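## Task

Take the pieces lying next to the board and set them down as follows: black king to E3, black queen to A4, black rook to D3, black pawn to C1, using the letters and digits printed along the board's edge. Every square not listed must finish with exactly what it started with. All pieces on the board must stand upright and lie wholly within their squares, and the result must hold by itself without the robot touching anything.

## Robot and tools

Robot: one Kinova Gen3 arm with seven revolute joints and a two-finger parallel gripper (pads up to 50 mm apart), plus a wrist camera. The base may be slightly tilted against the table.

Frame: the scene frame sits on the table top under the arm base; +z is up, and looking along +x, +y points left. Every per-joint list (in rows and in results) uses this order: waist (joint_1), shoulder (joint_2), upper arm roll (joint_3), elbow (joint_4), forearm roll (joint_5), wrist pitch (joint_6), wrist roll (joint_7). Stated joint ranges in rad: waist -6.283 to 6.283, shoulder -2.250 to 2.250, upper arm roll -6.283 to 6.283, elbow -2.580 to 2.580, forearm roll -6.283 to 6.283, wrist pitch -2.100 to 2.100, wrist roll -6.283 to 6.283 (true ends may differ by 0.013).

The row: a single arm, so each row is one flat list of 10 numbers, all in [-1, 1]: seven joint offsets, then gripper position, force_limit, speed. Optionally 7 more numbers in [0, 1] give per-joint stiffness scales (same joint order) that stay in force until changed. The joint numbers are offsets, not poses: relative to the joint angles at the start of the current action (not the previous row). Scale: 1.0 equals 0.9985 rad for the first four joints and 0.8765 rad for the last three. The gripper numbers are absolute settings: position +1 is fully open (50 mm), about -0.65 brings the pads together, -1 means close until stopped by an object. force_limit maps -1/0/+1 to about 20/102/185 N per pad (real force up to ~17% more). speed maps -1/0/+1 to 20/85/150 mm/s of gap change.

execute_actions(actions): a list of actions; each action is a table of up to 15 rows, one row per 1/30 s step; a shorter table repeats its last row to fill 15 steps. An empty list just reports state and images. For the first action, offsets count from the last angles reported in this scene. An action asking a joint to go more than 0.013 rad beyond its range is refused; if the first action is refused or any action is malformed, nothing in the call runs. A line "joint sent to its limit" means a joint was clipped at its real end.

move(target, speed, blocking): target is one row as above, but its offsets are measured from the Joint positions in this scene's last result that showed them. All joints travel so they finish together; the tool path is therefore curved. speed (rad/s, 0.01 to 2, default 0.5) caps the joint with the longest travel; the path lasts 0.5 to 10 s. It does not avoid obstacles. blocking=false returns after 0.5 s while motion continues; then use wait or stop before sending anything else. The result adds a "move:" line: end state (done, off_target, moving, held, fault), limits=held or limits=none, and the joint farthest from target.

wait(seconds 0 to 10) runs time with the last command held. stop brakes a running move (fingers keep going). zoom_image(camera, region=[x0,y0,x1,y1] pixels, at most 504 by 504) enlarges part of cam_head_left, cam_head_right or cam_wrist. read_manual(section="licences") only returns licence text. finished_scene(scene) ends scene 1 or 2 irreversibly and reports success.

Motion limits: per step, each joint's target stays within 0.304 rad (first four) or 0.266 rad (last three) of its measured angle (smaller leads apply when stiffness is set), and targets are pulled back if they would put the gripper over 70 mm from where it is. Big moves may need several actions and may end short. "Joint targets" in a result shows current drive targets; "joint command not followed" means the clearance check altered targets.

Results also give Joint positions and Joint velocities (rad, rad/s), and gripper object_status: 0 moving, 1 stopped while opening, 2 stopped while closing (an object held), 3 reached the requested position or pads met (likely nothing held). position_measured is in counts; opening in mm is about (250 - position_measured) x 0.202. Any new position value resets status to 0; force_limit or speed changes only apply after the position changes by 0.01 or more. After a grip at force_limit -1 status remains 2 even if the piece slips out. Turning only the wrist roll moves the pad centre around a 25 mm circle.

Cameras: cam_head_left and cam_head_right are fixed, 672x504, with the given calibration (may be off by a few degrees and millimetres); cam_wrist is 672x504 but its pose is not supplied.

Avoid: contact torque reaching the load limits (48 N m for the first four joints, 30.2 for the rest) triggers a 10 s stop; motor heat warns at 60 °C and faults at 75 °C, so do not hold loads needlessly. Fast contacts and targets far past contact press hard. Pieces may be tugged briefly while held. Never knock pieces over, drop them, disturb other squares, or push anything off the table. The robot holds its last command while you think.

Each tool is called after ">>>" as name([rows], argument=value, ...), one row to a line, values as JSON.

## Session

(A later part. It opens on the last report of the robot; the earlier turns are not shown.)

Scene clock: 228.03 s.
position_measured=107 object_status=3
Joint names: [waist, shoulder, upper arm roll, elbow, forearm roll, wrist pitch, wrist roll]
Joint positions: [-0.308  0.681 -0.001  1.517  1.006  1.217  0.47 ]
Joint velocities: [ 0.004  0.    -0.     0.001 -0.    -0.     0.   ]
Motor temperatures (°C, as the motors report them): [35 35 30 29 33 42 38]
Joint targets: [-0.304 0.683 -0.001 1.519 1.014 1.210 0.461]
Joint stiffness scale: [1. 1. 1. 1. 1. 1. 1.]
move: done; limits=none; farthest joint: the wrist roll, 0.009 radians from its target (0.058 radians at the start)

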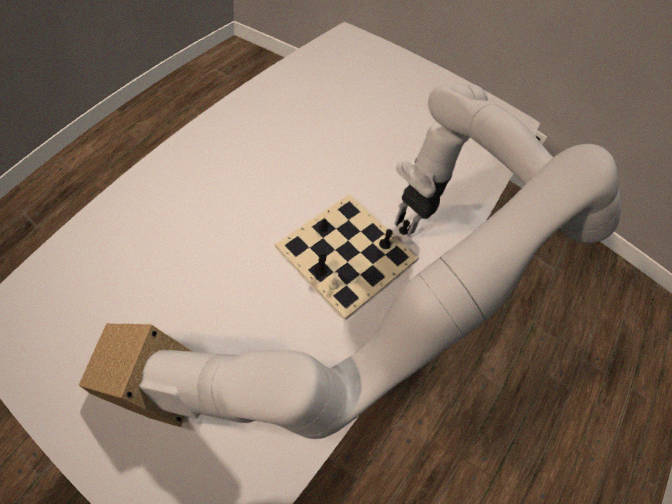

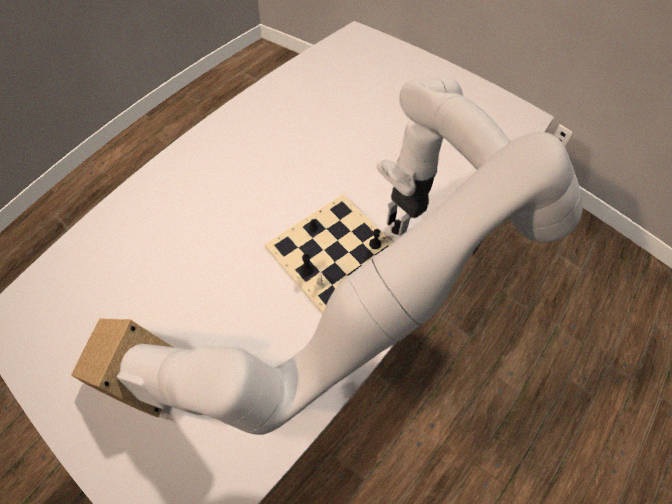

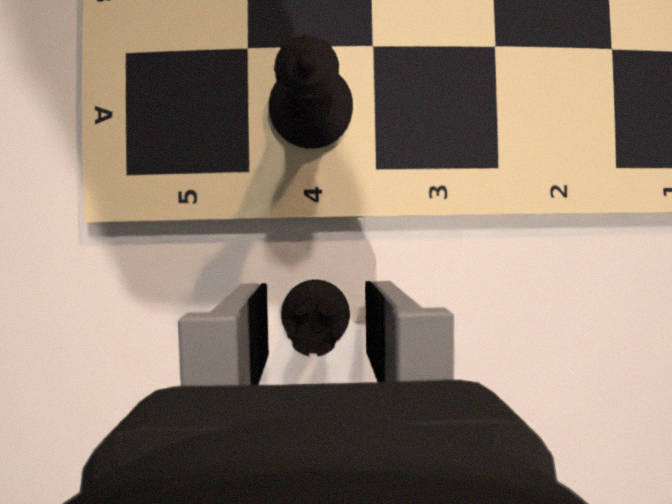

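>>> execute_actions([
  [[0,0,0,0,0,0,0,-1,-0.4,0]],
])

>>> move(target=[-0.141,-0.069,0,-0.086,-0.108,0.2156,0.072,-1,-0.4,0], speed=0.3)

Scene clock: 230.77 s.
position_measured=188 object_status=2
Joint names: [waist, shoulder, upper arm roll, elbow, forearm roll, wrist pitch, wrist roll]
Joint positions: [-0.307  0.681 -0.001  1.517  1.006  1.217  0.47 ]
Joint velocities: [ 0.002  0.001 -0.    -0.001  0.    -0.001 -0.   ]
Motor temperatures (°C, as the motors report them): [35 35 30 29 33 42 38]
Joint targets: [-0.308 0.681 -0.001 1.517 1.006 1.217 0.470]
Joint stiffness scale: [1. 1. 1. 1. 1. 1. 1.]

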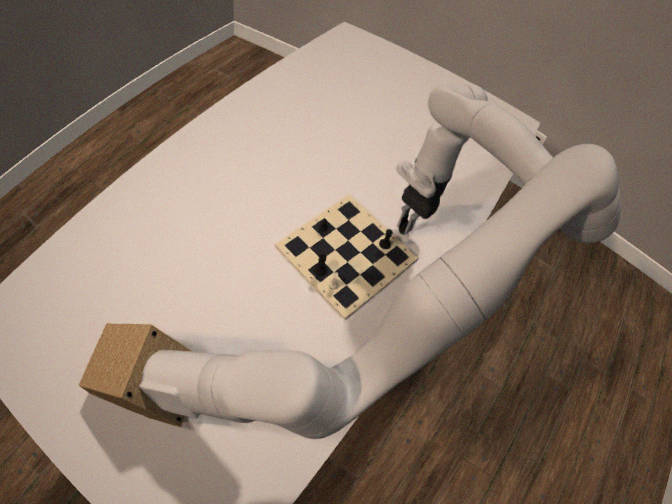

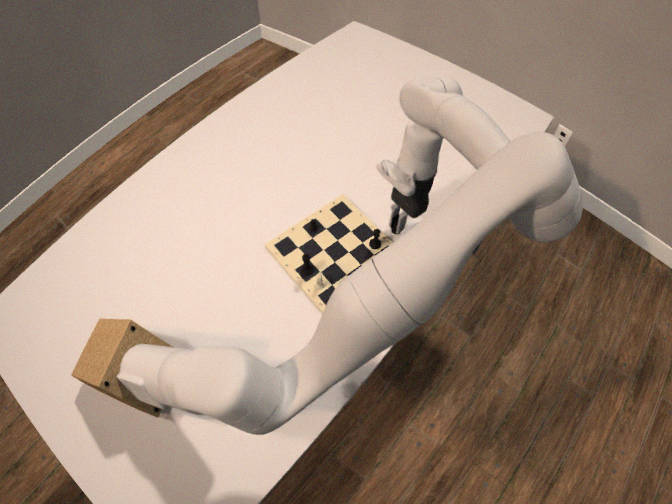

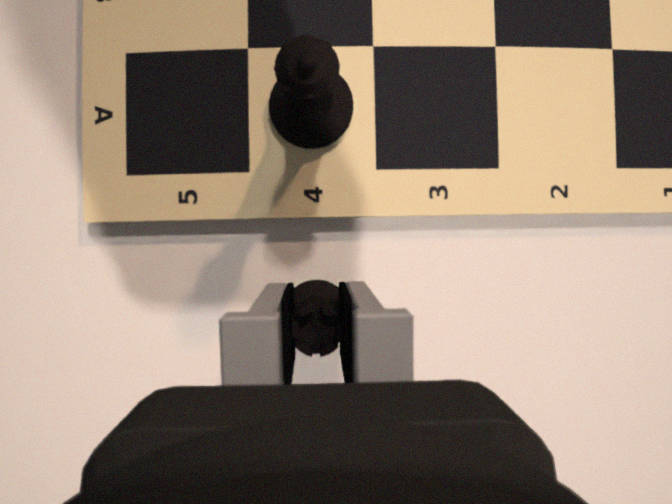

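Scene clock: 231.93 s.
position_measured=188 object_status=2
Joint names: [waist, shoulder, upper arm roll, elbow, forearm roll, wrist pitch, wrist roll]
Joint positions: [-0.445  0.614 -0.001  1.434  0.919  1.399  0.524]
Joint velocities: [ 0.    -0.001  0.    -0.001  0.     0.001  0.   ]
Motor temperatures (°C, as the motors report them): [35 35 30 29 33 42 38]
Joint targets: [-0.448 0.612 -0.001 1.431 0.911 1.406 0.533]
Joint stiffness scale: [1. 1. 1. 1. 1. 1. 1.]
move: done; limits=none; farthest joint: the wrist roll, 0.009 radians from its target (0.063 radians at the start)

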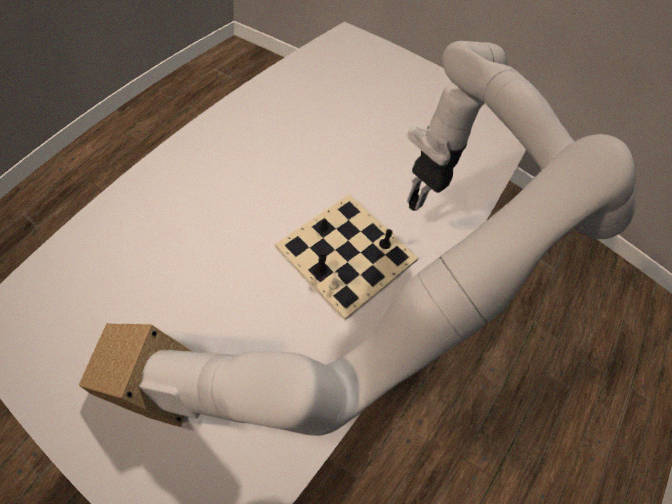

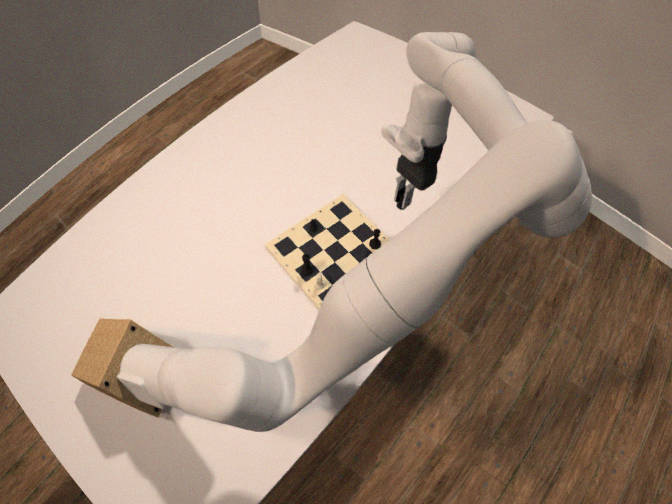

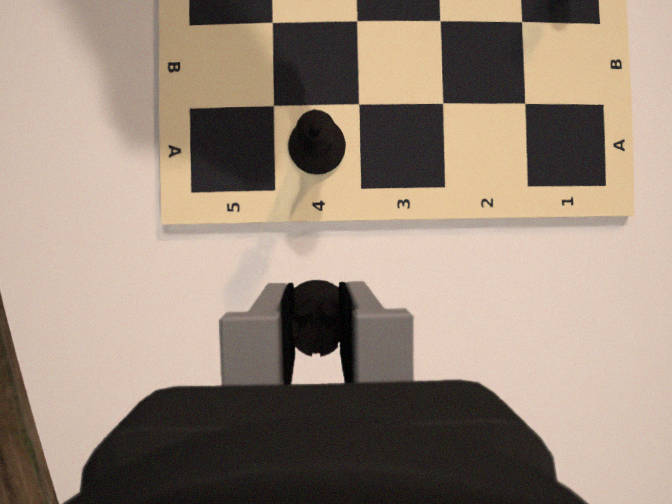

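>>> move(target=[-0.2479,-0.027,0,0.5072,-0.0513,-0.1837,-0.583,-1,-0.4,0], speed=0.6)

Scene clock: 234.10 s.
position_measured=188 object_status=2
Joint names: [waist, shoulder, upper arm roll, elbow, forearm roll, wrist pitch, wrist roll]
Joint positions: [-0.689  0.59  -0.001  1.937  0.88   1.245  0.022]
Joint velocities: [-0.003 -0.001 -0.     0.    -0.     0.001  0.   ]
Motor temperatures (°C, as the motors report them): [35 35 30 29 33 42 38]
Joint targets: [-0.692 0.587 -0.001 1.940 0.874 1.238 0.013]
Joint stiffness scale: [1. 1. 1. 1. 1. 1. 1.]
move: done; limits=none; farthest joint: the wrist roll, 0.009 radians from its target (0.511 radians at the start)

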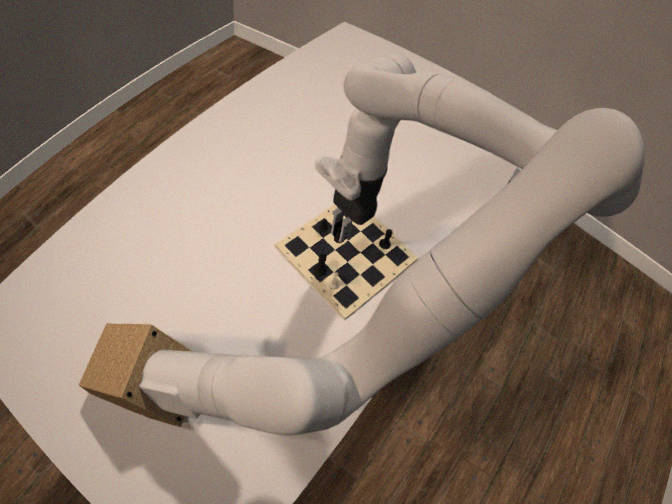

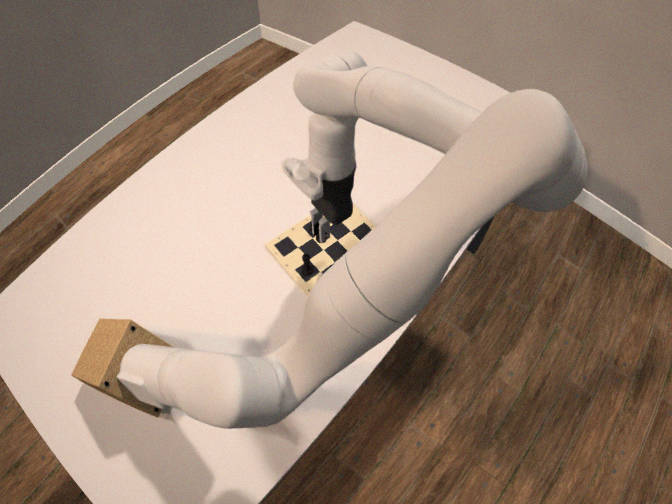

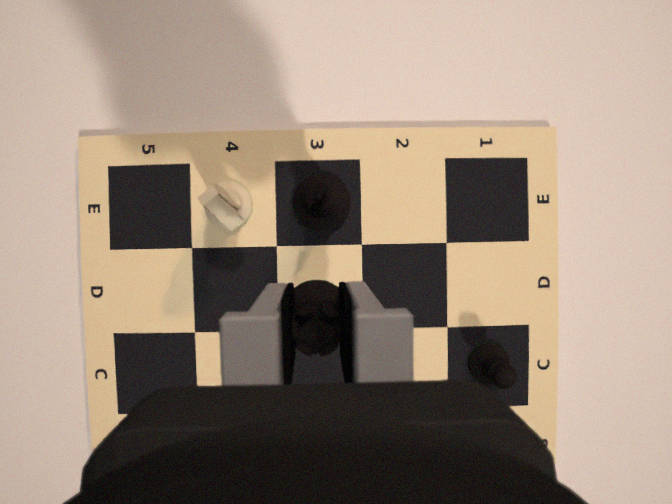

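>>> move(target=[0.1593,0.0961,0,0.0902,0.2159,-0.1973,-0.1391,-1,-0.4,0], speed=0.15)

Scene clock: 237.83 s.
position_measured=188 object_status=2
Joint names: [waist, shoulder, upper arm roll, elbow, forearm roll, wrist pitch, wrist roll]
Joint positions: [-0.533  0.683 -0.001  2.024  1.062  1.079 -0.09 ]
Joint velocities: [ 0.003  0.002  0.    -0.001 -0.     0.001  0.   ]
Motor temperatures (°C, as the motors report them): [35 35 30 29 33 42 38]
Joint targets: [-0.530 0.686 -0.001 2.027 1.070 1.072 -0.100]
Joint stiffness scale: [1. 1. 1. 1. 1. 1. 1.]
move: done; limits=none; farthest joint: the wrist roll, 0.010 radians from its target (0.122 radians at the start)

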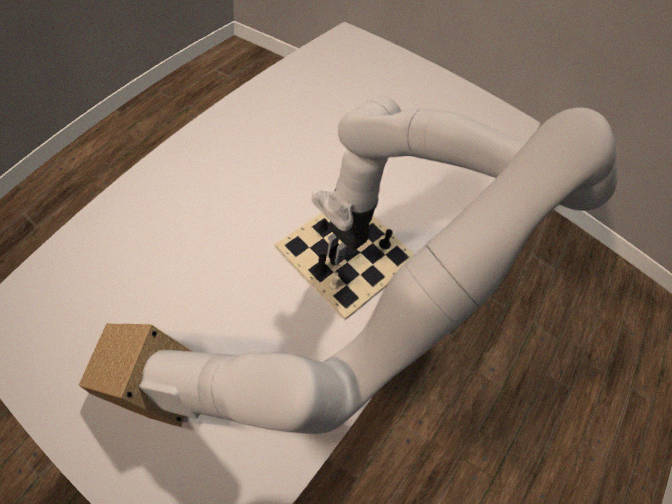

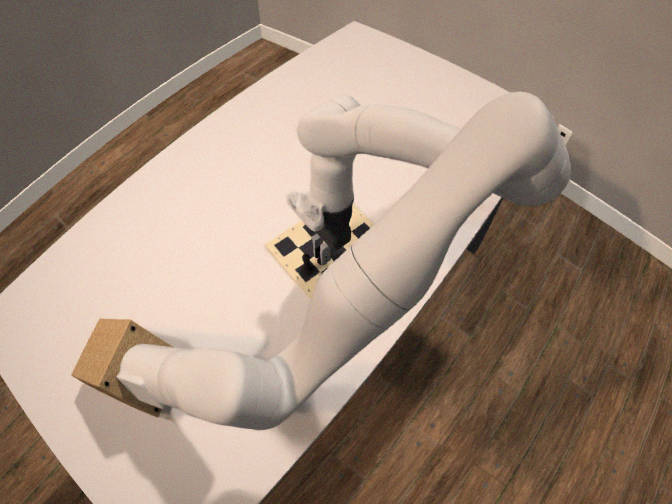

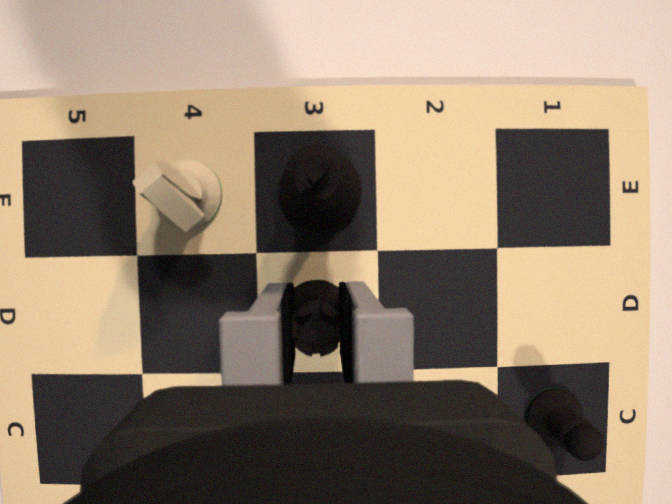

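>>> execute_actions([
  [[0.0055,0.0046,0,0.004,0.012,-0.0105,-0.012,-1,-0.4,0]],
  [[0,0,0,0,0,0,0,0.3,-0.4,-0.3]],
])

>>> move(target=[-0.16,-0.097,0,-0.091,-0.217,0.198,0.14,0.3,-0.4,0], speed=0.3)

Scene clock: 239.60 s.
position_measured=107 object_status=3
Joint names: [waist, shoulder, upper arm roll, elbow, forearm roll, wrist pitch, wrist roll]
Joint positions: [-0.532  0.685 -0.001  2.025  1.065  1.077 -0.091]
Joint velocities: [ 0.002 -0.001 -0.     0.001  0.    -0.    -0.001]
Motor temperatures (°C, as the motors report them): [35 35 30 29 33 42 38]
Joint targets: [-0.532 0.685 -0.001 2.025 1.065 1.077 -0.091]
Joint stiffness scale: [1. 1. 1. 1. 1. 1. 1.]

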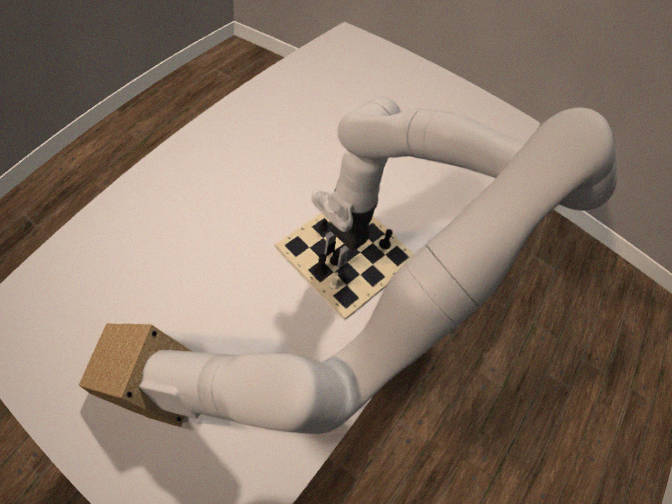

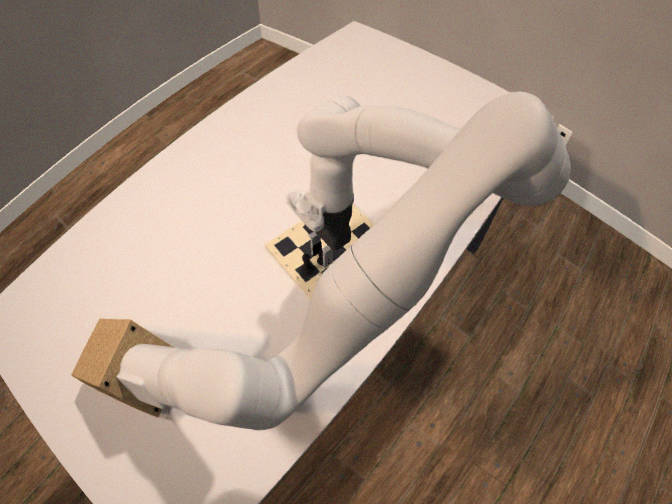

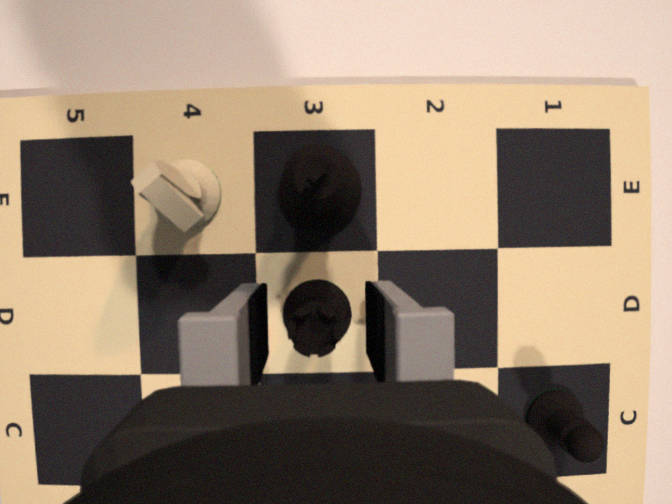

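Scene clock: 240.80 s.
position_measured=107 object_status=3
Joint names: [waist, shoulder, upper arm roll, elbow, forearm roll, wrist pitch, wrist roll]
Joint positions: [-0.688  0.59  -0.001  1.937  0.882  1.244  0.022]
Joint velocities: [-0.002 -0.002  0.     0.001 -0.    -0.001 -0.   ]
Motor temperatures (°C, as the motors report them): [35 35 30 29 33 42 38]
Joint targets: [-0.691 0.588 -0.001 1.934 0.875 1.250 0.031]
Joint stiffness scale: [1. 1. 1. 1. 1. 1. 1.]
move: done; limits=none; farthest joint: the wrist roll, 0.010 radians from its target (0.123 radians at the start)

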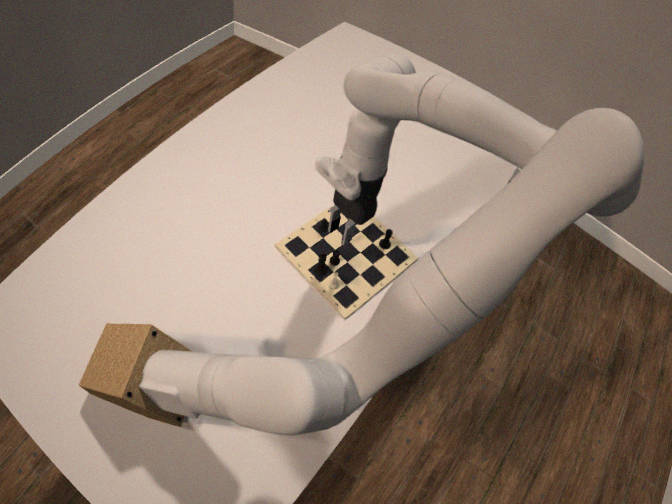

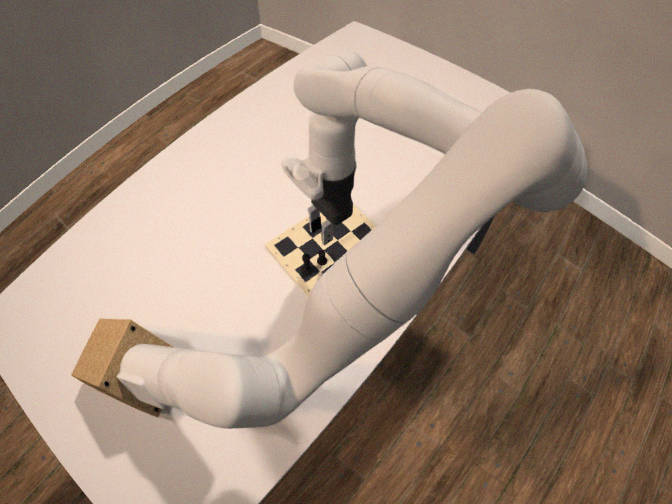

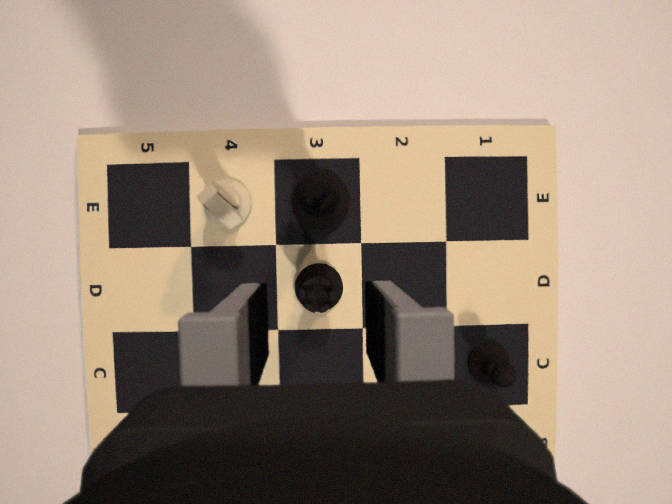

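>>> finished_scene(scene=1)

The scene is finished: the task was done.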